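# Fold up a flat cardboard box blank on the table

## Task

Raise both long side walls and the lid of the flat cardboard blank upright while its base stays lying flat on the table, then release it so that neither gripper is in contact with the blank or any other loose item.

## Robot and tools

Robot: two arms, left_arm and right_arm, mounted facing each other across a table. Each has six joints (waist, shoulder, elbow, wrist pitch, wrist yaw, wrist roll) and a two-finger gripper. Arm names do not correspond to image sides.

Frame: all printed positions share one scene frame in metres. Origin is the table centre, the table surface sits at z = +0.020 m, +z is up, and left_arm's base is on the +y side. Printed hand positions can be slightly wrong, more so when reaching far. A gripper's fingers point along its own +x and close along its y; end_effector_position is the point between the pads, roughly 3 to 4 cm behind the fingertips. Orientation is given as a wxyz quaternion.

Tool execute_actions, argument actions: a list holding at most one item, or empty.
- Empty list: only reports the current state.
- Move: {"rows": [...], "steps": n}, n from 1 to 15 (default 15), each step being 1/30 s. Each row is one list of 14 plain numbers covering both arms, always all 14: left_arm waist, shoulder, elbow, wrist pitch, wrist yaw, wrist roll, opening, then right_arm in the same order. Joint values are absolute target angles in radians (same form as Joint positions prints), not offsets. One row is used per step; if rows run out, the final row keeps being used.
- Wait: {"steps": n} with no rows, n up to 300; it returns after n steps counted from the previous result, and your reply time is part of that count.
- Optional pictures (true/false) turns camera images on or off; they come by default.

Joint ranges (radians, per arm): waist -3.054 to 3.054, shoulder 0.000 to 3.142, elbow 0.000 to 2.356, wrist pitch -1.571 to 1.571, wrist yaw -1.571 to 1.571, wrist roll -3.142 to 3.142. True ends may differ by up to 0.010. A call is rejected, and nothing is sent, if a target exceeds an end by more than 0.010 and is also farther out than that joint currently is. Targets past the real end get clipped there, and the result may print "joint sent to its limit" (possibly referring to a prior action); its absence proves nothing.

Opening: absolute value from -1 to 1, +1 fully open. Empty fingers close at about -0.80; lower values change nothing. Full close takes at least about 0.5 s. To hold something, command roughly 0.07 below the grip_measured value seen while holding; a smaller gap means a lighter grip. Very thin items (under about 3 mm) get proportionally less force. Pad force tops out around 34 to 49 N.

Motion limits: each step the target sent to a joint stays within a set lead of its measured angle (0.211 rad for waist, shoulder, elbow; 0.213 wrist pitch; 0.267 wrist yaw; 0.228 wrist roll), and all targets of an arm are scaled back if they would move its gripper over 70 mm from where it is. So big moves take several calls. Friction may leave joints short of target, especially at long reach, and tiny changes may not happen; check Joint positions after moves. Between calls the arms keep heading to the last row sent until they nearly stop or a step is HELD.

Result lines:
- State line left_arm: … | right_arm: …: gripper position, quaternion, linear and angular velocity.
- Joint positions / Joint velocities: per arm, six joints then pad gap in metres (0.088 fully open).
- grip_measured: finger opening on the command scale; may be off by about 1 mm and reads narrower (up to 0.061) while squeezing something hard.
- grip_effort_n: motor drive effort in newtons, negative closing, positive opening; caps near 83 N, retains some value at rest, is noisy and offset, and shows n/a when unknown. High readings can also occur while moving or pressing a stop, so it is not proof of a grasp.
- joint command not followed: a clearance check altered or blocked joint targets; the rest of the row still ran.
- HELD: marks steps where your row was partly or fully not sent.
- MOTOR HOT: warning from 50 °C. OVER-TEMPERATURE FAULT: a motor hit 95 °C and the arm is held until cool; if not cool in 30 to 60 s the arm loses power and goes limp. Holding loads heats motors, even while you think.
- Torque fault: if contact torque reaches a joint's load limit (N m: waist 18.2, shoulder 22.5, elbow 22.4, wrist pitch 5.92, wrist yaw 5.9, wrist roll 5.54; carried weight counts), that arm halts for 10 s and drops the rest of the call.

Tool zoom_image: camera (cam_high, cam_low, cam_left_wrist, cam_right_wrist, each 504x504) and region [x0, y0, x1, y1] in pixels from the top-left corner, at most 504 by 504; gives a finer look at that camera's latest image.

Tool finished_scene: argument scene, the number of the current scene. Replying without any tool call ends everything.

Avoid: knocking anything off the table; collisions or hard pressing between the arms; drops, slips, slams and very hard pushes; faults and overheating. Expect occasional outside tugs on held parts or nudges to loose objects. Move smoothly and efficiently, and leave both grippers clear of the blank at the end.

Each tool is called by a JSON object that holds its "op" and its "data".

## Session

{"op": "execute_actions", "data": {"actions": []}}

Scene clock: 0.00 s of 5100.00 s.
left_arm: end_effector_position=(-0.0207, +0.1417, +0.3624) grip_measured=+1.000 grip_effort_n=n/a end_effector_quat_wxyz=(+0.705, -0.020, -0.016, -0.709) end_effector_velocity=(+0.004, -0.001, -0.001) end_effector_angular_velocity=(+0.007, +0.008, +0.024) | right_arm: end_effector_position=(-0.0213, -0.1413, +0.3602) grip_measured=+1.000 grip_effort_n=n/a end_effector_quat_wxyz=(+0.706, +0.018, -0.013, +0.708) end_effector_velocity=(-0.003, +0.001, -0.003) end_effector_angular_velocity=(-0.012, -0.008, +0.019)
Joint positions: left_arm=[ 0.002  0.85   0.651  0.25   0.008 -0.005  0.088] | right_arm=[0.007 0.852 0.65  0.245 0.005 0.007 0.088]
Joint velocities: left_arm=[ 0.002  0.002  0.002 -0.007 -0.022 -0.007  0.   ] | right_arm=[-0.002  0.002 -0.002 -0.007 -0.022 -0.007  0.   ]
Heat: left arm: hottest shoulder 26 °C (+0.0 °C/min); right arm: hottest shoulder 28 °C (+0.0 °C/min).

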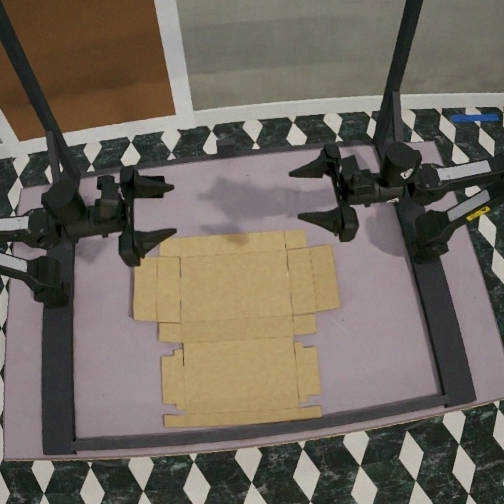

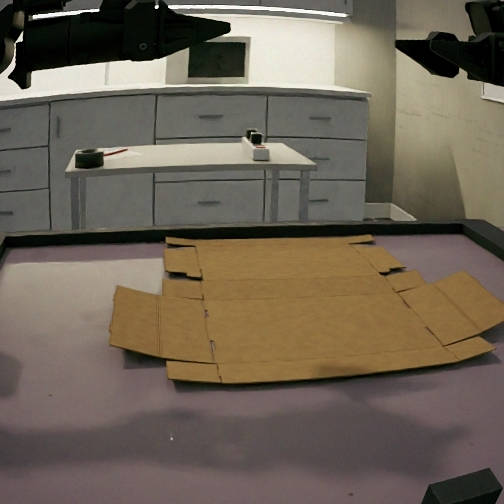

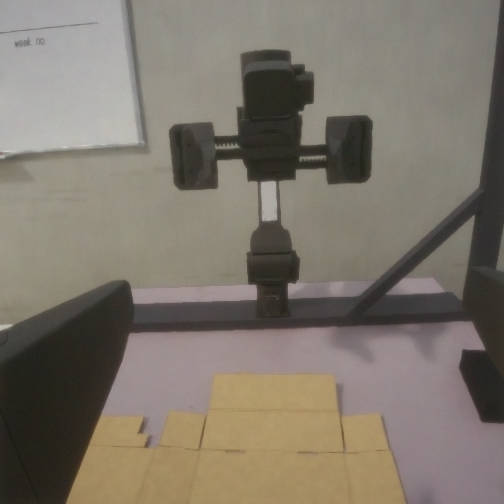

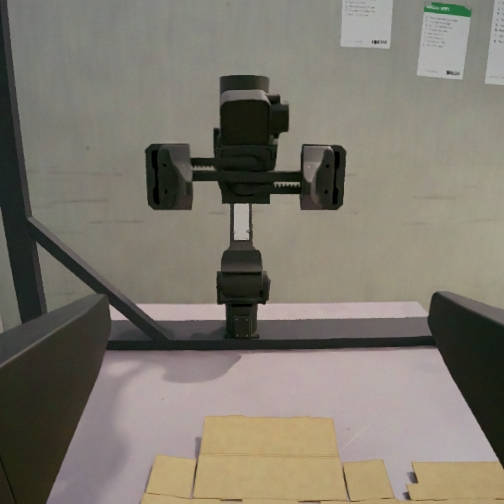

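{"op": "execute_actions", "data": {"actions": [{"rows":[[0.06,1.85,1.158,-0.519,0,0,-0.8,0.66,2.07,1.44,-0.92,0.8,0,1]]}], "pictures": false}}

{"op": "execute_actions", "data": {"actions": [{"steps":20}], "pictures": false}}

{"op": "execute_actions", "data": {"actions": [{"rows":[[0.06,1.91,1.158,-0.519,0,0,-0.8,0.66,2.14,1.44,-0.88,0.8,0,1]]}], "pictures": false}}

{"op": "execute_actions", "data": {"actions": [{"rows":[[0.06,1.96,1.158,-0.519,0,0,-0.8,0.64,2.15,1.44,-0.88,0.8,0,1],[0.06,1.96,1.158,-0.519,0,0,-0.8,0.62,2.15,1.44,-0.88,0.8,0,1],[0.06,1.96,1.158,-0.519,0,0,-0.8,0.6,2.15,1.44,-0.88,0.8,0,1],[0.06,1.96,1.158,-0.519,0,0,-0.8,0.58,2.15,1.44,-0.88,0.8,0,1],[0.06,1.96,1.158,-0.519,0,0,-0.8,0.55,2.15,1.44,-0.88,0.8,0,1]]}]}}

Scene clock: 8.93 s of 5100.00 s.
left_arm: end_effector_position=(+0.0026, +0.0526, +0.1704) grip_measured=-0.694 grip_effort_n=4.9 end_effector_quat_wxyz=(+0.647, +0.311, +0.333, -0.611) end_effector_velocity=(-0.001, +0.020, -0.643) end_effector_angular_velocity=(+1.972, +0.113, -0.008) | right_arm: end_effector_position=(-0.1858, -0.0691, +0.2637) grip_measured=+1.000 grip_effort_n=-4.0 end_effector_quat_wxyz=(+0.675, -0.433, +0.031, +0.597) end_effector_velocity=(-0.007, -0.019, -0.610) end_effector_angular_velocity=(-2.064, -1.703, +0.007)
Joint positions: left_arm=[ 0.057  1.619  1.143 -0.471  0.002 -0.005  0.005] | right_arm=[ 0.656  1.677  1.419 -0.643  0.778  0.004  0.088]
Joint velocities: left_arm=[ 0.002  1.59   0.076 -0.462  0.007  0.007 -0.101] | right_arm=[ 0.071  1.37   0.217 -1.516  0.11  -0.007  0.   ]
Heat: left arm: hottest shoulder 26 °C (+0.0 °C/min); right arm: hottest shoulder 28 °C (+0.0 °C/min).
Steps of this call (steps 1 to 90: nothing new was sent; then 5.43 s passed at rest; steps 91 to 105: all 15 steps of this action). Readings (joint positions):
91: left_arm=[0.008 0.883 0.689 0.187 0.010 -0.005] | right_arm=[0.042 0.883 0.687 0.183 0.084 0.007]
92: left_arm=[0.023 0.931 0.748 0.130 0.008 -0.005] | right_arm=[0.099 0.936 0.749 0.126 0.166 0.007]
94: left_arm=[0.044 1.055 0.879 0.011 0.003 -0.005] | right_arm=[0.220 1.061 0.878 0.004 0.317 0.007]
98: left_arm=[0.056 1.288 1.093 -0.224 0.002 -0.005] | right_arm=[0.456 1.301 1.120 -0.244 0.624 0.005]
105: the state above

Scene clock: 9.60 s of 5100.00 s.
left_arm: end_effector_position=(+0.0023, +0.0628, +0.0817) grip_measured=-0.786 grip_effort_n=-75.6 end_effector_quat_wxyz=(+0.598, +0.389, +0.416, -0.564) end_effector_velocity=(+0.000, +0.002, -0.000) end_effector_angular_velocity=(+0.007, +0.001, +0.021) | right_arm: end_effector_position=(-0.1684, -0.0888, +0.1080) grip_measured=+1.000 grip_effort_n=-4.0 end_effector_quat_wxyz=(+0.542, -0.695, +0.041, +0.470) end_effector_velocity=(-0.002, -0.002, -0.003) end_effector_angular_velocity=(-0.028, +0.024, +0.004)
Joint positions: left_arm=[ 0.057  1.847  1.153 -0.518  0.002 -0.005  0.   ] | right_arm=[ 0.657  2.06   1.435 -0.918  0.797  0.003  0.088]
Joint velocities: left_arm=[-0.002 -0.002 -0.002 -0.007 -0.007 -0.022 -0.   ] | right_arm=[-0.002 -0.002  0.002 -0.007 -0.037 -0.007  0.   ]
Heat: left arm: hottest shoulder 26 °C (+0.0 °C/min); right arm: hottest shoulder 28 °C (+0.0 °C/min).
Steps of this call (steps 1 to 20: the robot went on to your last target). Readings (joint positions):
1: left_arm=[0.057 1.673 1.145 -0.483 0.002 -0.005] | right_arm=[0.657 1.723 1.424 -0.694 0.782 0.004]
2: left_arm=[0.057 1.724 1.147 -0.492 0.002 -0.005] | right_arm=[0.657 1.770 1.425 -0.744 0.785 0.004]
4: left_arm=[0.057 1.801 1.148 -0.510 0.002 -0.005] | right_arm=[0.657 1.870 1.426 -0.826 0.790 0.004]
8: left_arm=[0.057 1.847 1.145 -0.519 0.002 -0.005] | right_arm=[0.657 2.034 1.427 -0.900 0.792 0.003]
20: the state above

Scene clock: 10.10 s of 5100.00 s.
left_arm: end_effector_position=(+0.0023, +0.0642, +0.0653) grip_measured=-0.786 grip_effort_n=-75.6 end_effector_quat_wxyz=(+0.589, +0.401, +0.428, -0.556) end_effector_velocity=(-0.002, -0.001, +0.001) end_effector_angular_velocity=(-0.007, -0.005, +0.002) | right_arm: end_effector_position=(-0.1719, -0.0849, +0.0861) grip_measured=+1.000 grip_effort_n=-4.0 end_effector_quat_wxyz=(+0.536, -0.704, +0.040, +0.464) end_effector_velocity=(+0.001, -0.000, +0.001) end_effector_angular_velocity=(-0.002, +0.008, -0.008)
Joint positions: left_arm=[ 0.057  1.895  1.159 -0.517  0.002 -0.005  0.   ] | right_arm=[ 0.659  2.125  1.44  -0.881  0.801  0.002  0.088]
Joint velocities: left_arm=[-0.007 -0.002 -0.002  0.007 -0.007 -0.007  0.   ] | right_arm=[-0.002 -0.002  0.002 -0.007 -0.007  0.007  0.   ]
Heat: left arm: hottest shoulder 26 °C (+0.0 °C/min); right arm: hottest shoulder 28 °C (+0.0 °C/min).
Steps of this call (steps 1 to 15: all 15 steps of this action). Readings (joint positions):
1: left_arm=[0.057 1.855 1.153 -0.518 0.002 -0.005] | right_arm=[0.657 2.070 1.435 -0.914 0.798 0.003]
2: left_arm=[0.057 1.862 1.156 -0.517 0.002 -0.005] | right_arm=[0.657 2.080 1.439 -0.900 0.800 0.003]
4: left_arm=[0.057 1.880 1.158 -0.517 0.002 -0.005] | right_arm=[0.657 2.105 1.440 -0.889 0.800 0.003]
8: left_arm=[0.057 1.893 1.159 -0.517 0.002 -0.005] | right_arm=[0.659 2.124 1.440 -0.884 0.801 0.002]
15: the state above

Scene clock: 10.60 s of 5100.00 s.
left_arm: end_effector_position=(+0.0040, +0.0610, +0.0610) grip_measured=-0.786 grip_effort_n=-75.6 end_effector_quat_wxyz=(+0.589, +0.403, +0.430, -0.553) end_effector_velocity=(-0.002, +0.002, -0.000) end_effector_angular_velocity=(+0.008, -0.004, +0.002) | right_arm: end_effector_position=(-0.1335, -0.0715, +0.0849) grip_measured=+1.000 grip_effort_n=-4.0 end_effector_quat_wxyz=(+0.558, -0.701, +0.076, +0.437) end_effector_velocity=(+0.000, -0.004, -0.003) end_effector_angular_velocity=(-0.014, -0.000, -0.003)
Joint positions: left_arm=[ 0.06   1.918  1.172 -0.515 -0.001 -0.005  0.   ] | right_arm=[ 0.557  2.128  1.44  -0.88   0.798  0.002  0.088]
Joint velocities: left_arm=[-0.007 -0.002 -0.002 -0.007 -0.007 -0.007  0.   ] | right_arm=[ 0.002  0.002 -0.007 -0.007 -0.007  0.007  0.   ]
Heat: left arm: hottest shoulder 26 °C (+0.0 °C/min); right arm: hottest shoulder 28 °C (+0.0 °C/min).
Steps of this call (steps 1 to 15: all 15 steps of this action). Readings (joint positions):
1: left_arm=[0.057 1.903 1.159 -0.518 0.002 -0.005] | right_arm=[0.658 2.127 1.440 -0.881 0.801 0.002]
2: left_arm=[0.057 1.907 1.161 -0.519 0.002 -0.005] | right_arm=[0.656 2.127 1.440 -0.881 0.801 0.002]
4: left_arm=[0.058 1.912 1.167 -0.519 0.002 -0.005] | right_arm=[0.638 2.127 1.440 -0.880 0.801 0.002]
8: left_arm=[0.058 1.915 1.170 -0.518 0.002 -0.005] | right_arm=[0.571 2.128 1.440 -0.880 0.801 0.002]
15: the state above

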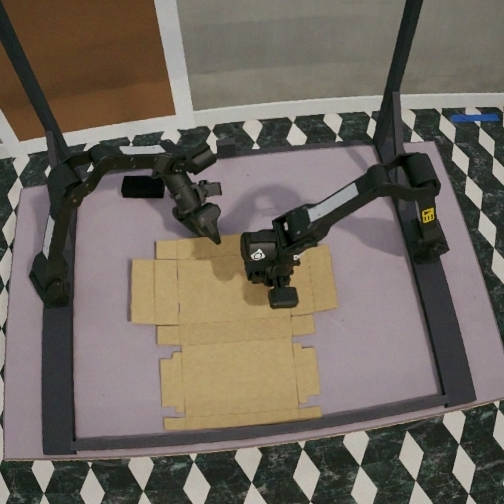

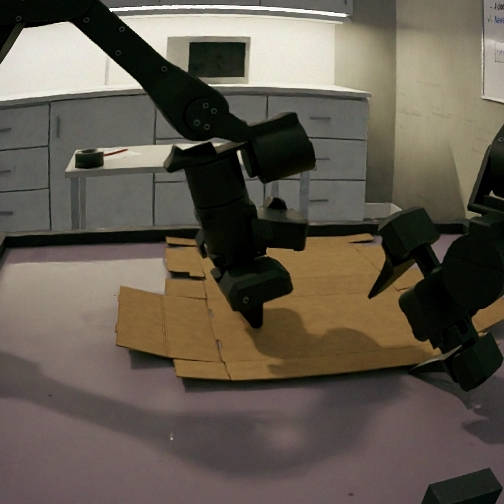

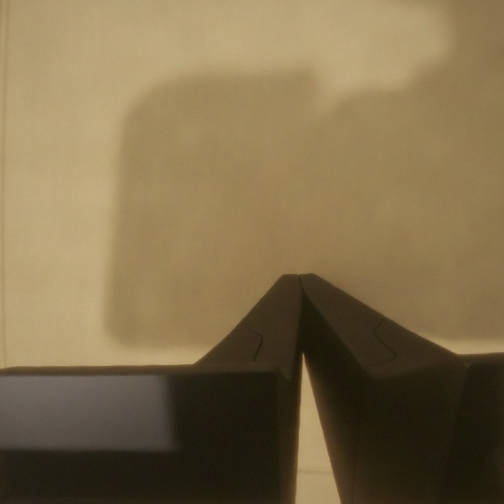

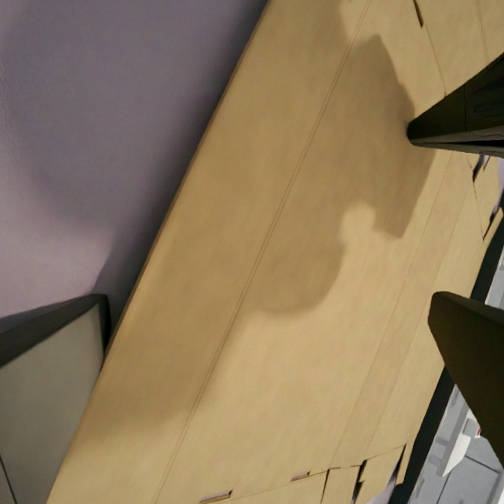

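{"op": "execute_actions", "data": {"actions": [{"rows":[[0.06,1.96,1.158,-0.519,0,0,-0.8,0.54,2.11,1.44,-0.9,0.81,0,1],[0.06,1.96,1.158,-0.519,0,0,-0.8,0.535,2.1,1.44,-0.9,0.81,0,1],[0.06,1.96,1.158,-0.519,0,0,-0.8,0.53,2.09,1.44,-0.91,0.82,0,1],[0.06,1.96,1.158,-0.519,0,0,-0.8,0.525,2.08,1.44,-0.92,0.82,0,1],[0.06,1.96,1.158,-0.519,0,0,-0.8,0.52,2.07,1.44,-0.93,0.83,0,1],[0.06,1.96,1.158,-0.519,0,0,-0.8,0.51,2.06,1.44,-0.94,0.83,0,1],[0.06,1.96,1.158,-0.519,0,0,-0.8,0.5,2.055,1.44,-0.95,0.84,0,1]]}]}}

Scene clock: 17.50 s of 5100.00 s.
left_arm: end_effector_position=(+0.0084, +0.0614, +0.0609) grip_measured=-0.786 grip_effort_n=-75.6 end_effector_quat_wxyz=(+0.594, +0.404, +0.430, -0.547) end_effector_velocity=(-0.004, +0.000, +0.001) end_effector_angular_velocity=(-0.008, +0.009, -0.003) | right_arm: end_effector_position=(-0.1184, -0.0756, +0.1039) grip_measured=+1.000 grip_effort_n=-4.0 end_effector_quat_wxyz=(+0.562, -0.704, +0.086, +0.426) end_effector_velocity=(+0.003, -0.005, -0.002) end_effector_angular_velocity=(-0.031, -0.010, +0.003)
Joint positions: left_arm=[ 0.068  1.919  1.174 -0.517 -0.01  -0.005  0.   ] | right_arm=[ 0.53   2.076  1.441 -0.943  0.801  0.002  0.088]
Joint velocities: left_arm=[-0.007 -0.007 -0.007  0.007  0.007 -0.007 -0.   ] | right_arm=[-0.002 -0.002 -0.007 -0.022 -0.007 -0.007  0.   ]
Heat: left arm: hottest shoulder 26 °C (+0.0 °C/min); right arm: hottest shoulder 29 °C (+3.4 °C/min).
Steps of this call (steps 1 to 15: the robot went on to your last target; steps 16 to 90: nothing new was sent; then 3.40 s passed at rest; steps 91 to 105: all 15 steps of this action). Readings (joint positions):
91: left_arm=[0.060 1.918 1.172 -0.515 -0.001 -0.005] | right_arm=[0.557 2.127 1.440 -0.881 0.799 0.002]
92: left_arm=[0.060 1.918 1.172 -0.515 -0.001 -0.005] | right_arm=[0.556 2.126 1.441 -0.883 0.799 0.002]
94: left_arm=[0.061 1.919 1.174 -0.514 -0.003 -0.005] | right_arm=[0.551 2.120 1.441 -0.902 0.799 0.002]
98: left_arm=[0.067 1.919 1.174 -0.515 -0.010 -0.005] | right_arm=[0.533 2.092 1.441 -0.936 0.800 0.002]
105: the state above

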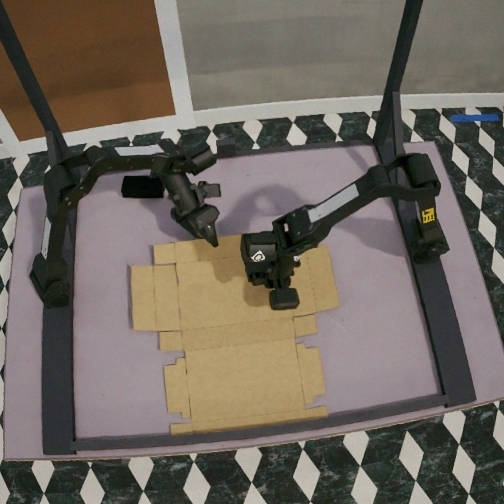

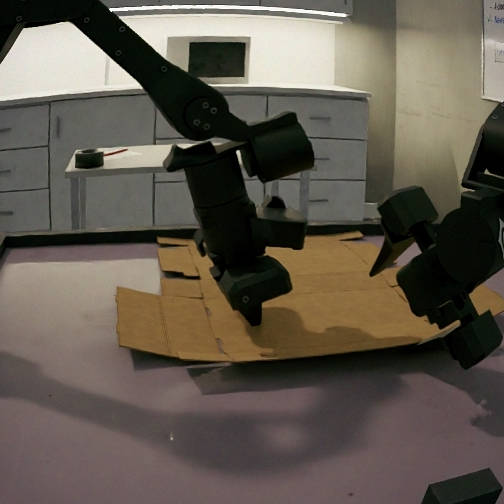

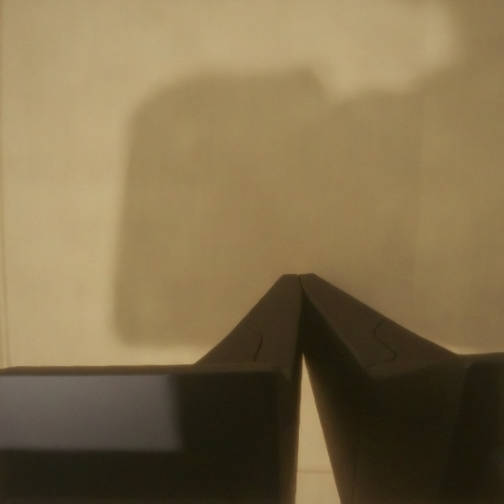

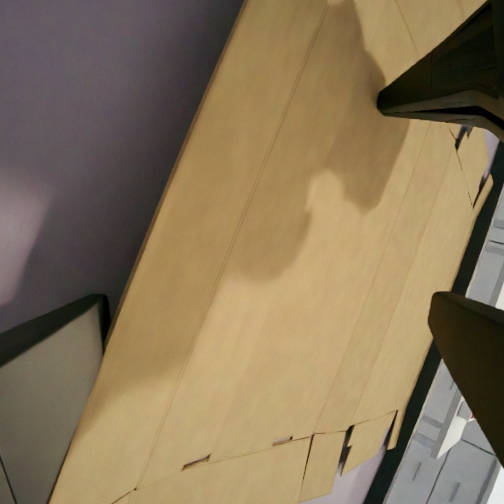

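{"op": "execute_actions", "data": {"actions": [{"rows":[[0.06,1.96,1.158,-0.519,0,0,-0.8,0.48,2.04,1.44,-0.97,0.85,0,1],[0.06,1.96,1.158,-0.519,0,0,-0.8,0.47,2.03,1.44,-0.98,0.85,0,1],[0.06,1.96,1.158,-0.519,0,0,-0.8,0.46,2.03,1.44,-0.98,0.85,0,1],[0.06,1.96,1.158,-0.519,0,0,-0.8,0.45,2.03,1.44,-0.98,0.85,0,1],[0.06,1.96,1.158,-0.519,0,0,-0.8,0.44,2.03,1.44,-0.98,0.85,0,1],[0.06,1.96,1.158,-0.519,0,0,-0.8,0.43,2.03,1.44,-0.98,0.85,0,1],[0.06,1.96,1.158,-0.519,0,0,-0.8,0.42,2.03,1.44,-0.98,0.85,0,1],[0.06,1.96,1.158,-0.519,0,0,-0.8,0.4,2.03,1.44,-0.98,0.84,0,1]]}]}}

Scene clock: 25.70 s of 5100.00 s.
left_arm: end_effector_position=(+0.0084, +0.0614, +0.0609) grip_measured=-0.786 grip_effort_n=-75.6 end_effector_quat_wxyz=(+0.594, +0.404, +0.430, -0.547) end_effector_velocity=(+0.002, +0.005, -0.001) end_effector_angular_velocity=(+0.023, -0.013, +0.025) | right_arm: end_effector_position=(-0.0793, -0.0717, +0.1196) grip_measured=+1.000 grip_effort_n=-4.0 end_effector_quat_wxyz=(+0.585, -0.698, +0.114, +0.397) end_effector_velocity=(-0.001, -0.001, -0.003) end_effector_angular_velocity=(-0.012, +0.019, +0.003)
Joint positions: left_arm=[ 0.068  1.919  1.174 -0.517 -0.01  -0.005  0.   ] | right_arm=[ 0.436  2.037  1.441 -0.978  0.813  0.002  0.088]
Joint velocities: left_arm=[-0.002 -0.002 -0.002 -0.022 -0.022 -0.022 -0.   ] | right_arm=[-0.002 -0.002 -0.007  0.007 -0.022 -0.007  0.   ]
Heat: left arm: hottest shoulder 26 °C (+0.0 °C/min); right arm: hottest shoulder 32 °C (+9.3 °C/min).
Steps of this call (steps 1 to 15: the robot went on to your last target; steps 16 to 90: nothing new was sent; then 4.70 s passed at rest; steps 91 to 105: all 15 steps of this action). Readings (joint positions):
91: left_arm=[0.068 1.919 1.174 -0.517 -0.010 -0.005] | right_arm=[0.529 2.075 1.441 -0.945 0.801 0.002]
92: left_arm=[0.068 1.919 1.174 -0.517 -0.010 -0.005] | right_arm=[0.527 2.071 1.441 -0.949 0.801 0.002]
94: left_arm=[0.068 1.919 1.174 -0.517 -0.010 -0.005] | right_arm=[0.518 2.059 1.441 -0.960 0.803 0.002]
98: left_arm=[0.068 1.919 1.174 -0.517 -0.010 -0.005] | right_arm=[0.474 2.040 1.441 -0.974 0.816 0.002]
105: the state above

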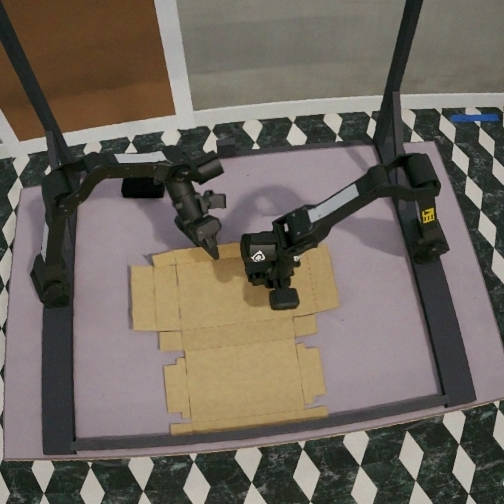

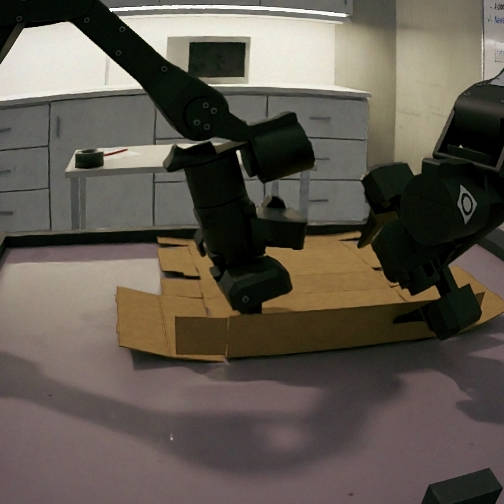

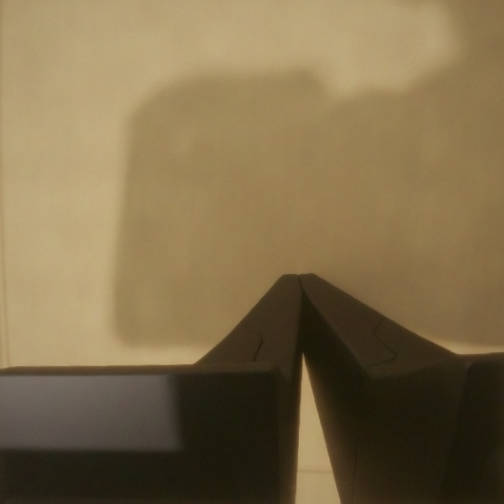

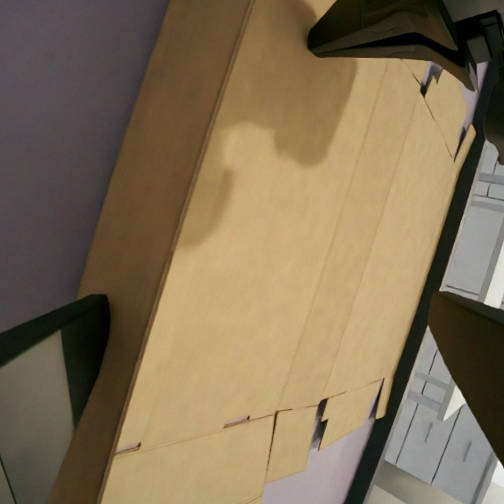

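{"op": "execute_actions", "data": {"actions": [{"rows":[[0.06,1.96,1.158,-0.519,0,0,-0.8,0.38,2.03,1.44,-0.98,0.84,0,1],[0.06,1.96,1.158,-0.519,0,0,-0.8,0.36,2.03,1.44,-0.98,0.84,0,1],[0.06,1.96,1.158,-0.519,0,0,-0.8,0.34,2.03,1.44,-0.98,0.84,0,1],[0.06,1.96,1.158,-0.519,0,0,-0.8,0.32,2.03,1.44,-0.98,0.84,0,1]]}]}}

Scene clock: 30.77 s of 5100.00 s.
left_arm: end_effector_position=(+0.0087, +0.0619, +0.0608) grip_measured=-0.786 grip_effort_n=-75.6 end_effector_quat_wxyz=(+0.594, +0.404, +0.431, -0.546) end_effector_velocity=(-0.000, +0.002, -0.000) end_effector_angular_velocity=(+0.008, -0.004, +0.007) | right_arm: end_effector_position=(-0.0577, -0.0703, +0.1204) grip_measured=+1.000 grip_effort_n=-4.0 end_effector_quat_wxyz=(+0.593, -0.692, +0.143, +0.386) end_effector_velocity=(-0.001, -0.002, -0.002) end_effector_angular_velocity=(-0.020, +0.016, +0.003)
Joint positions: left_arm=[ 0.068  1.919  1.174 -0.519 -0.012 -0.005  0.   ] | right_arm=[ 0.376  2.028  1.442 -0.984  0.79   0.002  0.088]
Joint velocities: left_arm=[-0.002 -0.002 -0.002 -0.007 -0.007 -0.007  0.   ] | right_arm=[-0.002 -0.002 -0.002 -0.007 -0.022 -0.007  0.   ]
Heat: left arm: hottest shoulder 26 °C (+0.0 °C/min); right arm: hottest shoulder 33 °C (+9.8 °C/min).
Steps of this call (steps 1 to 15: the robot went on to your last target; steps 16 to 90: nothing new was sent; then 1.57 s passed at rest; steps 91 to 105: all 15 steps of this action). Readings (joint positions):
91: left_arm=[0.068 1.919 1.174 -0.517 -0.010 -0.005] | right_arm=[0.435 2.037 1.441 -0.978 0.812 0.002]
92: left_arm=[0.068 1.919 1.174 -0.517 -0.010 -0.005] | right_arm=[0.432 2.037 1.441 -0.978 0.809 0.002]
94: left_arm=[0.068 1.919 1.174 -0.517 -0.010 -0.005] | right_arm=[0.413 2.035 1.441 -0.981 0.808 0.002]
98: left_arm=[0.068 1.919 1.174 -0.519 -0.012 -0.005] | right_arm=[0.376 2.029 1.442 -0.986 0.792 0.002]
105: the state above

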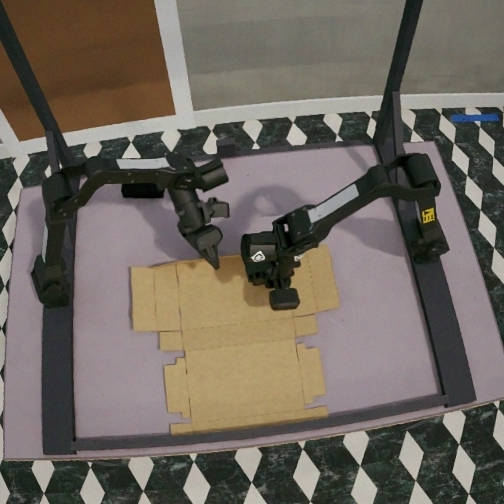

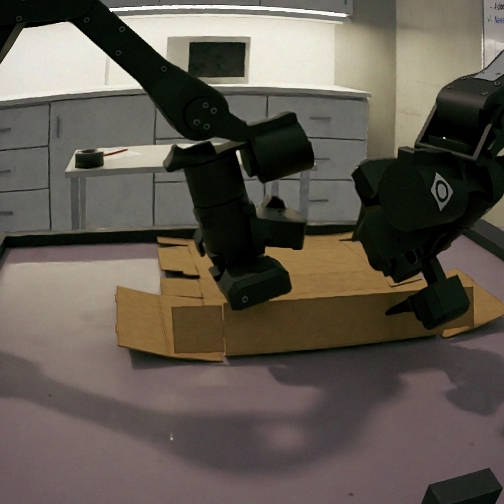

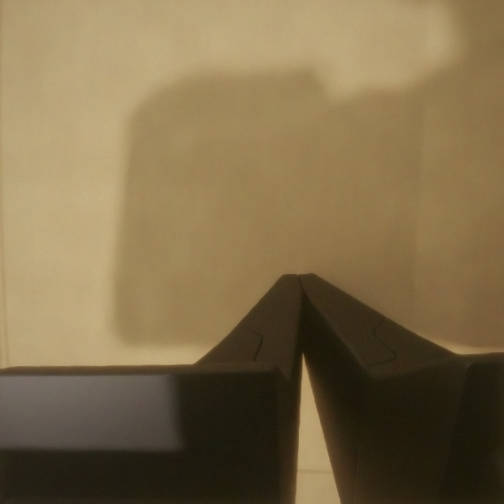

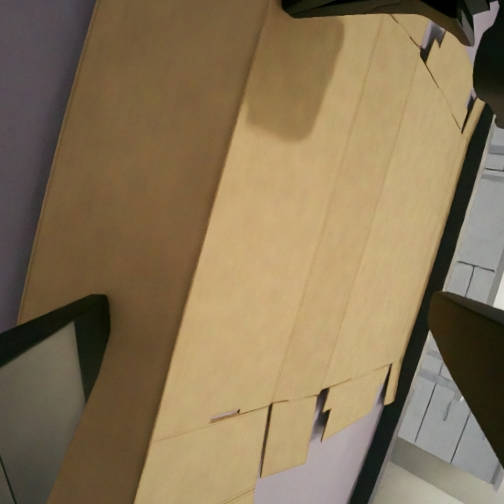

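{"op": "execute_actions", "data": {"actions": [{"rows":[[0.06,1.96,1.158,-0.519,0,0,-0.8,0.52,2.03,1.44,-0.98,0.8,0,1],[0.06,1.96,1.158,-0.519,0,0,-0.8,0.52,2.03,1.44,-0.98,0.8,0,1],[0.06,1.96,1.158,-0.519,0,0,-0.8,0.52,2.03,1.44,-0.98,0.8,0,1],[0.06,1.85,1.158,-0.519,0,0,-0.8,0.52,1.5,1.3,-0.98,0.8,0,1],[0.06,1.85,1.158,-0.519,0,0,-0.8,0.52,1.5,1.3,-0.98,0.8,0,1],[0.06,1.85,1.158,-0.519,0,0,-0.8,0.52,1.5,1.3,-0.98,0.8,0,1],[0.06,1.85,1.158,-0.519,0,0,-0.8,0.52,1.5,1.3,-0.98,0.8,0,1],[0.06,1.85,1.158,-0.519,0,0,-0.8,0.52,1.4,1.05,-1.1,0.6,0,1]]}], "pictures": false}}

{"op": "execute_actions", "data": {"actions": [{"rows":[[0.06,1.85,1.158,-0.519,0,1.57,-0.8,-1.2,1.4,1.05,-1.1,-0.8,0,1]]}], "pictures": false}}

{"op": "execute_actions", "data": {"actions": [{"steps":18}], "pictures": false}}

{"op": "execute_actions", "data": {"actions": [{"rows":[[0.06,1.92,1.158,-0.519,0,1.57,-0.8,-1.2,1.97,1.241,-0.8,-0.8,0,1]]}], "pictures": false}}

{"op": "execute_actions", "data": {"actions": [{"rows":[[0.06,1.96,1.158,-0.519,0,1.57,-0.8,-1.2,2.025,1.241,-0.8,-0.8,0,1],[0.06,1.96,1.158,-0.519,0,1.57,-0.8,-1.2,2.025,1.241,-0.8,-0.8,0,1],[0.06,1.96,1.158,-0.519,0,1.57,-0.8,-1.2,2.025,1.241,-0.8,-0.8,0,1],[0.06,1.96,1.158,-0.519,0,1.57,-0.8,-1.17,2.025,1.241,-0.79,-0.8,0,1],[0.06,1.96,1.158,-0.519,0,1.57,-0.8,-1.14,2.025,1.241,-0.78,-0.8,0,1],[0.06,1.96,1.158,-0.519,0,1.57,-0.8,-1.11,2.025,1.241,-0.77,-0.8,0,1],[0.06,1.96,1.158,-0.519,0,1.57,-0.8,-1.08,2.025,1.241,-0.76,-0.8,0,1],[0.06,1.96,1.158,-0.519,0,1.57,-0.8,-1.05,2.025,1.241,-0.76,-0.8,0,1]]}]}}

Scene clock: 51.47 s of 5100.00 s.
left_arm: end_effector_position=(+0.0049, +0.0607, +0.0794) grip_measured=-0.786 grip_effort_n=-75.6 end_effector_quat_wxyz=(+0.599, +0.391, +0.417, -0.560) end_effector_velocity=(-0.000, +0.005, -0.001) end_effector_angular_velocity=(+0.022, +0.007, +0.034) | right_arm: end_effector_position=(-0.0729, -0.1909, +0.1829) grip_measured=+1.000 grip_effort_n=-4.4 end_effector_quat_wxyz=(+0.552, -0.651, +0.143, +0.501) end_effector_velocity=(+0.014, -0.047, +0.123) end_effector_angular_velocity=(+0.418, +0.366, +0.011)
Joint positions: left_arm=[ 0.062  1.862  1.164 -0.52  -0.002 -0.005  0.   ] | right_arm=[ 0.522  1.444  1.075 -1.093  0.618  0.002  0.088]
Joint velocities: left_arm=[-0.002 -0.002 -0.002 -0.022 -0.007 -0.037  0.   ] | right_arm=[-0.007 -0.652 -0.081 -0.022 -0.11  -0.007  0.   ]
Heat: left arm: hottest shoulder 27 °C (+1.2 °C/min); right arm: hottest shoulder 34 °C (+7.0 °C/min).
Steps of this call (steps 1 to 15: the robot went on to your last target; steps 16 to 90: nothing new was sent; then 17.20 s passed at rest; steps 91 to 105: all 15 steps of this action). Readings (joint positions):
91: left_arm=[0.068 1.919 1.174 -0.519 -0.011 -0.005] | right_arm=[0.387 2.028 1.442 -0.984 0.796 0.002]
92: left_arm=[0.068 1.919 1.174 -0.518 -0.010 -0.005] | right_arm=[0.411 2.028 1.442 -0.981 0.813 0.002]
94: left_arm=[0.068 1.906 1.174 -0.516 -0.009 -0.005] | right_arm=[0.469 1.999 1.415 -0.960 0.811 0.002]
98: left_arm=[0.063 1.879 1.164 -0.520 -0.002 -0.005] | right_arm=[0.526 1.799 1.292 -0.986 0.762 0.002]
105: the state above

Scene clock: 51.97 s of 5100.00 s.
left_arm: end_effector_position=(+0.0049, +0.0607, +0.0794) grip_measured=-0.786 grip_effort_n=-75.6 end_effector_quat_wxyz=(+0.345, +0.627, +0.105, -0.691) end_effector_velocity=(+0.004, +0.004, -0.002) end_effector_angular_velocity=(+0.059, -0.690, -1.811) | right_arm: end_effector_position=(-0.0031, -0.1941, +0.1791) grip_measured=+1.000 grip_effort_n=-4.4 end_effector_quat_wxyz=(+0.480, -0.218, +0.628, +0.573) end_effector_velocity=(+0.196, +0.055, +0.177) end_effector_angular_velocity=(+0.814, +2.143, -1.563)
Joint positions: left_arm=[ 0.062  1.862  1.164 -0.52  -0.002  0.975  0.   ] | right_arm=[-0.361  1.413  1.059 -1.098 -0.54   0.002  0.088]
Joint velocities: left_arm=[ 0.002 -0.002 -0.007 -0.007 -0.022  1.941 -0.   ] | right_arm=[-1.829 -0.002 -0.002  0.007 -2.308  0.007  0.   ]
Heat: left arm: hottest shoulder 27 °C (+1.2 °C/min); right arm: hottest shoulder 34 °C (+6.9 °C/min).
Steps of this call (steps 1 to 15: all 15 steps of this action). Readings (joint positions):
1: left_arm=[0.062 1.862 1.164 -0.520 -0.002 0.053] | right_arm=[0.496 1.427 1.075 -1.093 0.546 0.002]
2: left_arm=[0.062 1.862 1.164 -0.520 -0.002 0.121] | right_arm=[0.441 1.417 1.074 -1.093 0.461 0.002]
4: left_arm=[0.062 1.862 1.164 -0.520 -0.002 0.252] | right_arm=[0.314 1.413 1.068 -1.095 0.311 0.002]
8: left_arm=[0.062 1.862 1.164 -0.520 -0.002 0.515] | right_arm=[0.065 1.413 1.059 -1.098 0.002 0.002]
15: the state above

Scene clock: 52.57 s of 5100.00 s.
left_arm: end_effector_position=(+0.0049, +0.0607, +0.0794) grip_measured=-0.786 grip_effort_n=-75.6 end_effector_quat_wxyz=(+0.149, +0.700, -0.100, -0.692) end_effector_velocity=(+0.004, +0.001, -0.003) end_effector_angular_velocity=(+0.004, -0.028, -0.011) | right_arm: end_effector_position=(+0.1717, -0.2652, +0.2032) grip_measured=+1.000 grip_effort_n=-4.4 end_effector_quat_wxyz=(+0.623, +0.137, +0.649, +0.414) end_effector_velocity=(+0.006, -0.009, +0.003) end_effector_angular_velocity=(+0.012, -0.015, -0.030)
Joint positions: left_arm=[ 0.062  1.862  1.164 -0.52  -0.002  1.563  0.   ] | right_arm=[-1.19   1.41   1.059 -1.098 -0.795  0.002  0.088]
Joint velocities: left_arm=[ 0.002  0.002 -0.007  0.007 -0.022  0.022 -0.   ] | right_arm=[-0.046 -0.012 -0.002 -0.007 -0.007 -0.022  0.   ]
Heat: left arm: hottest shoulder 27 °C (+1.1 °C/min); right arm: hottest shoulder 34 °C (+6.8 °C/min).
Steps of this call (steps 1 to 18: the robot went on to your last target). Readings (joint positions):
1: left_arm=[0.062 1.862 1.164 -0.520 -0.002 1.041] | right_arm=[-0.422 1.413 1.059 -1.098 -0.616 0.002]
2: left_arm=[0.062 1.862 1.164 -0.520 -0.002 1.106] | right_arm=[-0.483 1.413 1.059 -1.098 -0.674 0.002]
4: left_arm=[0.062 1.862 1.164 -0.520 -0.002 1.238] | right_arm=[-0.603 1.411 1.059 -1.098 -0.738 0.002]
8: left_arm=[0.062 1.862 1.164 -0.520 -0.002 1.470] | right_arm=[-0.847 1.411 1.059 -1.098 -0.782 0.002]
18: the state above

Scene clock: 53.07 s of 5100.00 s.
left_arm: end_effector_position=(+0.0048, +0.0628, +0.0645) grip_measured=-0.786 grip_effort_n=-75.6 end_effector_quat_wxyz=(+0.135, +0.702, -0.088, -0.694) end_effector_velocity=(-0.004, +0.002, -0.000) end_effector_angular_velocity=(+0.007, +0.005, -0.017) | right_arm: end_effector_position=(+0.2668, -0.2297, +0.0966) grip_measured=+1.000 grip_effort_n=-4.4 end_effector_quat_wxyz=(+0.602, +0.146, +0.677, +0.398) end_effector_velocity=(+0.016, +0.010, +0.017) end_effector_angular_velocity=(+0.048, -0.063, +0.008)
Joint positions: left_arm=[ 0.062  1.902  1.164 -0.516 -0.002  1.566  0.   ] | right_arm=[-1.198  1.958  1.233 -0.803 -0.797  0.002  0.088]
Joint velocities: left_arm=[-0.007 -0.002 -0.002 -0.007  0.007  0.007  0.   ] | right_arm=[ 0.002 -0.002  0.061  0.007 -0.022 -0.007  0.   ]
Heat: left arm: hottest shoulder 27 °C (+1.1 °C/min); right arm: hottest shoulder 34 °C (+6.8 °C/min).
Steps of this call (steps 1 to 15: all 15 steps of this action). Readings (joint positions):
1: left_arm=[0.062 1.868 1.164 -0.520 -0.002 1.564] | right_arm=[-1.191 1.436 1.078 -1.085 -0.795 0.002]
2: left_arm=[0.062 1.874 1.164 -0.517 -0.002 1.564] | right_arm=[-1.190 1.477 1.115 -1.018 -0.798 0.002]
4: left_arm=[0.062 1.890 1.164 -0.518 -0.002 1.565] | right_arm=[-1.193 1.590 1.194 -0.892 -0.799 0.002]
8: left_arm=[0.062 1.900 1.164 -0.516 -0.002 1.566] | right_arm=[-1.198 1.809 1.241 -0.821 -0.800 0.002]
15: the state above

Scene clock: 53.57 s of 5100.00 s.
left_arm: end_effector_position=(+0.0024, +0.0627, +0.0608) grip_measured=-0.786 grip_effort_n=-75.6 end_effector_quat_wxyz=(+0.129, +0.700, -0.086, -0.697) end_effector_velocity=(+0.002, -0.003, +0.004) end_effector_angular_velocity=(-0.017, -0.001, +0.026) | right_arm: end_effector_position=(+0.2422, -0.1909, +0.0828) grip_measured=+1.000 grip_effort_n=-4.4 end_effector_quat_wxyz=(+0.577, +0.099, +0.684, +0.436) end_effector_velocity=(+0.003, +0.004, +0.002) end_effector_angular_velocity=(+0.022, -0.025, +0.008)
Joint positions: left_arm=[ 0.058  1.916  1.17  -0.52   0.004  1.566  0.   ] | right_arm=[-1.067  2.007  1.245 -0.762 -0.791  0.002  0.088]
Joint velocities: left_arm=[ 0.002 -0.007  0.002  0.007 -0.007 -0.022 -0.   ] | right_arm=[ 0.002 -0.002  0.002  0.022 -0.007 -0.007  0.   ]
Heat: left arm: hottest shoulder 27 °C (+1.1 °C/min); right arm: hottest shoulder 34 °C (+6.7 °C/min).
Steps of this call (steps 1 to 15: all 15 steps of this action). Readings (joint positions):
1: left_arm=[0.062 1.908 1.164 -0.516 -0.002 1.566] | right_arm=[-1.198 1.964 1.236 -0.803 -0.798 0.002]
2: left_arm=[0.062 1.911 1.165 -0.519 -0.002 1.566] | right_arm=[-1.198 1.972 1.240 -0.800 -0.800 0.002]
4: left_arm=[0.062 1.913 1.168 -0.519 -0.002 1.566] | right_arm=[-1.196 1.992 1.242 -0.799 -0.800 0.002]
8: left_arm=[0.062 1.915 1.169 -0.519 -0.002 1.566] | right_arm=[-1.139 2.006 1.243 -0.770 -0.799 0.002]
15: the state above

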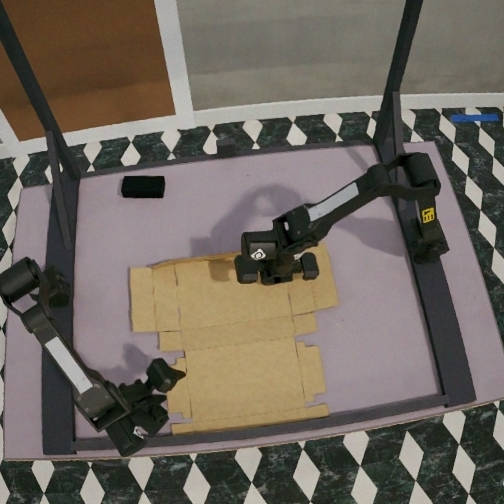

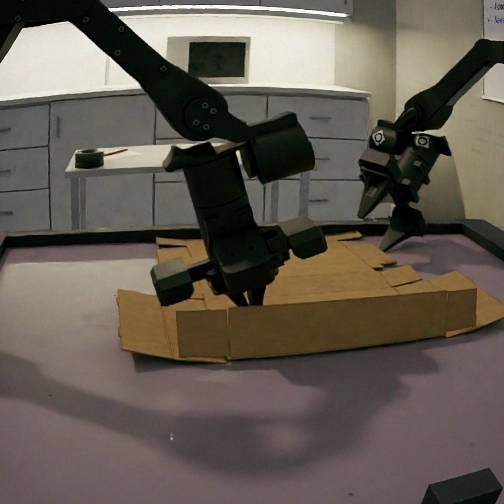

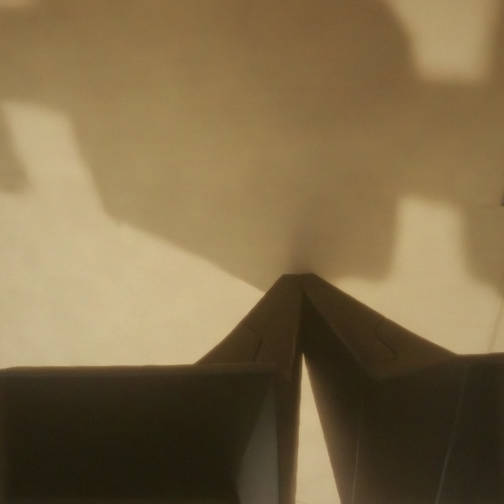

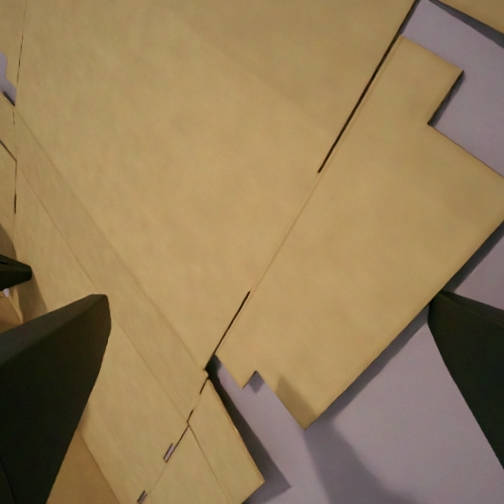

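{"op": "execute_actions", "data": {"actions": [{"rows":[[0.06,1.96,1.158,-0.519,0,1.57,-0.8,-1.03,2.035,1.241,-0.75,-0.8,0,1],[0.06,1.96,1.158,-0.519,0,1.57,-0.8,-1.02,2.035,1.241,-0.75,-0.8,0,1],[0.06,1.96,1.158,-0.519,0,1.57,-0.8,-1.02,2.035,1.241,-0.75,-0.8,0,1],[0.06,1.96,1.158,-0.519,0,1.57,-0.8,-1.02,2.035,1.241,-0.75,-0.8,0,1],[0.06,1.96,1.158,-0.519,0,1.57,-0.8,-1.02,1.99,1.241,-0.75,-0.82,0,1],[0.06,1.96,1.158,-0.519,0,1.57,-0.8,-1.02,1.97,1.241,-0.75,-0.84,0,1],[0.06,1.96,1.158,-0.519,0,1.57,-0.8,-1.02,1.95,1.241,-0.75,-0.86,0,1],[0.06,1.96,1.158,-0.519,0,1.57,-0.8,-1.02,1.93,1.241,-0.75,-0.88,0,1]]}]}}

Scene clock: 62.67 s of 5100.00 s.
left_arm: end_effector_position=(-0.0013, +0.0604, +0.0610) grip_measured=-0.786 grip_effort_n=-75.6 end_effector_quat_wxyz=(+0.129, +0.698, -0.091, -0.699) end_effector_velocity=(-0.000, +0.005, -0.001) end_effector_angular_velocity=(+0.022, -0.008, -0.007) | right_arm: end_effector_position=(+0.2283, -0.1692, +0.1151) grip_measured=+1.000 grip_effort_n=-4.4 end_effector_quat_wxyz=(+0.567, +0.107, +0.653, +0.490) end_effector_velocity=(-0.029, +0.020, +0.001) end_effector_angular_velocity=(-0.003, +0.017, +0.091)
Joint positions: left_arm=[ 0.05   1.919  1.173 -0.514  0.009  1.566  0.   ] | right_arm=[-1.02   1.94   1.245 -0.749 -0.875  0.002  0.088]
Joint velocities: left_arm=[-0.002 -0.002 -0.002 -0.022 -0.007  0.007 -0.   ] | right_arm=[ 0.085 -0.002 -0.002 -0.022 -0.007 -0.007  0.   ]
Heat: left arm: hottest shoulder 27 °C (+1.0 °C/min); right arm: hottest shoulder 34 °C (+6.0 °C/min).
Steps of this call (steps 1 to 15: the robot went on to your last target; steps 16 to 90: nothing new was sent; then 5.60 s passed at rest; steps 91 to 105: all 15 steps of this action). Readings (joint positions):
91: left_arm=[0.058 1.916 1.170 -0.520 0.004 1.566] | right_arm=[-1.066 2.008 1.245 -0.761 -0.791 0.002]
92: left_arm=[0.058 1.916 1.170 -0.520 0.004 1.566] | right_arm=[-1.065 2.008 1.245 -0.761 -0.789 0.002]
94: left_arm=[0.058 1.916 1.170 -0.520 0.004 1.566] | right_arm=[-1.061 2.008 1.245 -0.760 -0.784 0.002]
98: left_arm=[0.053 1.916 1.170 -0.523 0.014 1.566] | right_arm=[-1.056 1.990 1.245 -0.750 -0.801 0.002]
105: the state above

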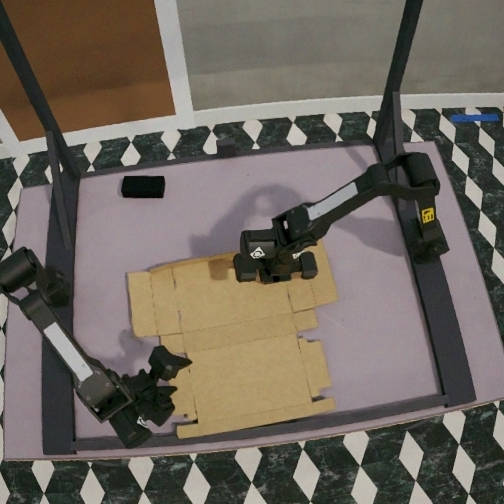

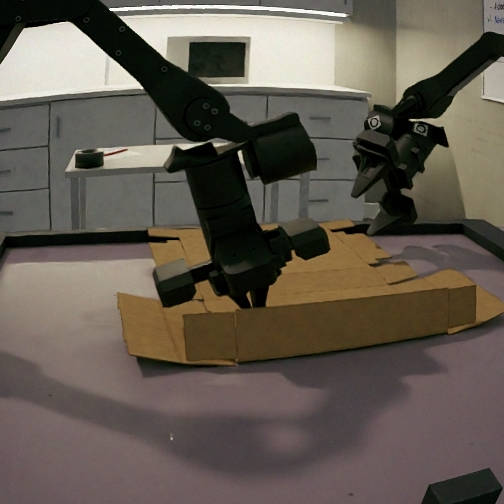

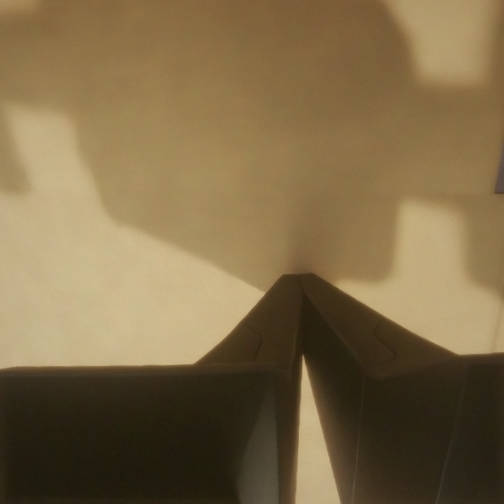

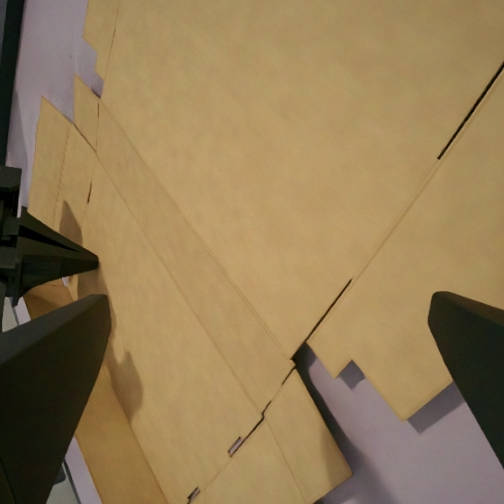

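Slipped, but the lid now rests on the frame, leaving a gap. Retry.

{"op": "execute_actions", "data": {"actions": [{"rows":[[0.05,1.96,1.158,-0.519,0,1.57,-0.8,-1.12,1.93,1.241,-0.75,-0.8,0,1],[0.05,1.96,1.158,-0.519,0,1.57,-0.8,-1.12,1.93,1.241,-0.75,-0.8,0,1],[0.05,1.96,1.158,-0.519,0,1.57,-0.8,-1.12,1.93,1.241,-0.75,-0.8,0,1],[0.05,1.96,1.158,-0.519,0,1.57,-0.8,-1.12,1.93,1.241,-0.75,-0.8,0,1],[0.05,1.96,1.158,-0.519,0,1.57,-0.8,-1.12,1.93,1.241,-0.75,-0.8,0,1],[0.05,1.96,1.158,-0.519,0,1.57,-0.8,-1.12,2.025,1.241,-0.75,-0.8,0,1]]}], "pictures": false}}

{"op": "execute_actions", "data": {"actions": [{"rows":[[0.05,1.96,1.158,-0.519,0,1.57,-0.8,-1.07,2.03,1.241,-0.73,-0.8,0,1],[0.05,1.96,1.158,-0.519,0,1.57,-0.8,-1.03,2.03,1.241,-0.71,-0.8,0,1],[0.05,1.96,1.158,-0.519,0,1.57,-0.8,-0.98,2.03,1.241,-0.69,-0.8,0,1]]}]}}

Scene clock: 74.83 s of 5100.00 s.
left_arm: end_effector_position=(-0.0009, +0.0603, +0.0611) grip_measured=-0.786 grip_effort_n=-75.6 end_effector_quat_wxyz=(+0.129, +0.699, -0.091, -0.698) end_effector_velocity=(+0.002, +0.005, -0.001) end_effector_angular_velocity=(+0.023, -0.013, +0.025) | right_arm: end_effector_position=(+0.2578, -0.2040, +0.0837) grip_measured=+1.000 grip_effort_n=-4.4 end_effector_quat_wxyz=(+0.589, +0.123, +0.676, +0.425) end_effector_velocity=(-0.006, -0.002, -0.002) end_effector_angular_velocity=(+0.013, +0.057, -0.000)
Joint positions: left_arm=[ 0.05   1.919  1.174 -0.514  0.006  1.566  0.   ] | right_arm=[-1.124  2.008  1.244 -0.749 -0.805  0.002  0.088]
Joint velocities: left_arm=[-0.002 -0.002 -0.002 -0.022 -0.022 -0.022 -0.   ] | right_arm=[-0.007  0.017  0.002 -0.037 -0.037 -0.007  0.   ]
Heat: left arm: hottest shoulder 27 °C (+1.0 °C/min); right arm: hottest shoulder 35 °C (+6.1 °C/min).
Steps of this call (steps 1 to 15: the robot went on to your last target; steps 16 to 90: nothing new was sent; then 8.67 s passed at rest; steps 91 to 105: all 15 steps of this action). Readings (joint positions):
91: left_arm=[0.052 1.919 1.174 -0.514 0.008 1.566] | right_arm=[-1.024 1.940 1.245 -0.749 -0.868 0.002]
92: left_arm=[0.051 1.919 1.174 -0.514 0.008 1.566] | right_arm=[-1.041 1.940 1.245 -0.749 -0.850 0.002]
94: left_arm=[0.050 1.919 1.174 -0.514 0.006 1.566] | right_arm=[-1.086 1.940 1.245 -0.749 -0.822 0.002]
98: left_arm=[0.050 1.919 1.174 -0.514 0.006 1.566] | right_arm=[-1.125 1.973 1.248 -0.747 -0.809 0.002]
105: the state above

Scene clock: 75.33 s of 5100.00 s.
left_arm: end_effector_position=(-0.0016, +0.0603, +0.0609) grip_measured=-0.786 grip_effort_n=-75.6 end_effector_quat_wxyz=(+0.128, +0.699, -0.091, -0.698) end_effector_velocity=(-0.002, +0.005, -0.001) end_effector_angular_velocity=(+0.022, +0.006, -0.012) | right_arm: end_effector_position=(+0.2295, -0.1644, +0.0831) grip_measured=+1.000 grip_effort_n=-4.4 end_effector_quat_wxyz=(+0.575, +0.072, +0.663, +0.474) end_effector_velocity=(-0.001, +0.003, +0.006) end_effector_angular_velocity=(+0.040, +0.005, +0.007)
Joint positions: left_arm=[ 0.048  1.919  1.174 -0.514  0.005  1.566  0.   ] | right_arm=[-0.989  2.01   1.244 -0.694 -0.797  0.002  0.088]
Joint velocities: left_arm=[-0.002 -0.002 -0.002 -0.022  0.007  0.007 -0.   ] | right_arm=[-0.002 -0.007 -0.002  0.007 -0.037 -0.007  0.   ]
Heat: left arm: hottest shoulder 27 °C (+1.0 °C/min); right arm: hottest shoulder 35 °C (+6.0 °C/min).
Steps of this call (steps 1 to 15: all 15 steps of this action). Readings (joint positions):
1: left_arm=[0.050 1.919 1.174 -0.514 0.005 1.566] | right_arm=[-1.120 2.008 1.244 -0.746 -0.803 0.002]
2: left_arm=[0.050 1.919 1.174 -0.514 0.005 1.566] | right_arm=[-1.109 2.009 1.244 -0.738 -0.801 0.002]
4: left_arm=[0.050 1.919 1.174 -0.514 0.005 1.566] | right_arm=[-1.061 2.009 1.244 -0.710 -0.800 0.002]
8: left_arm=[0.048 1.919 1.174 -0.514 0.005 1.566] | right_arm=[-0.989 2.010 1.244 -0.695 -0.798 0.002]
15: the state above

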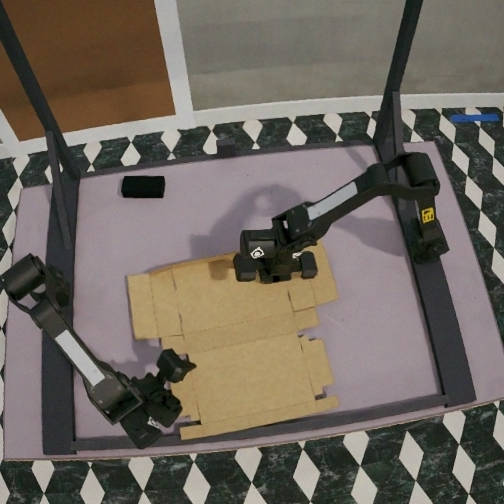

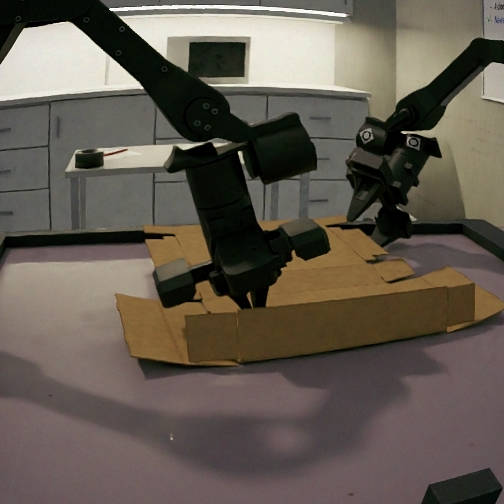

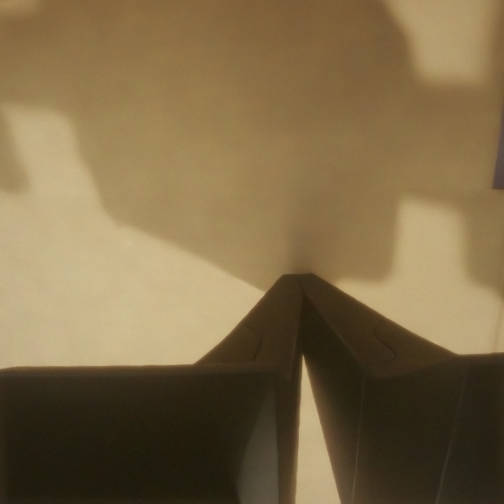

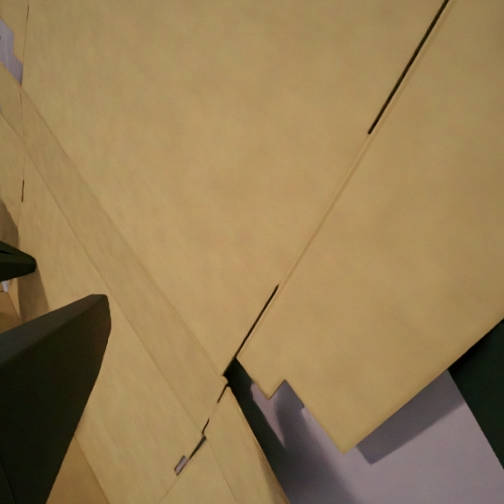

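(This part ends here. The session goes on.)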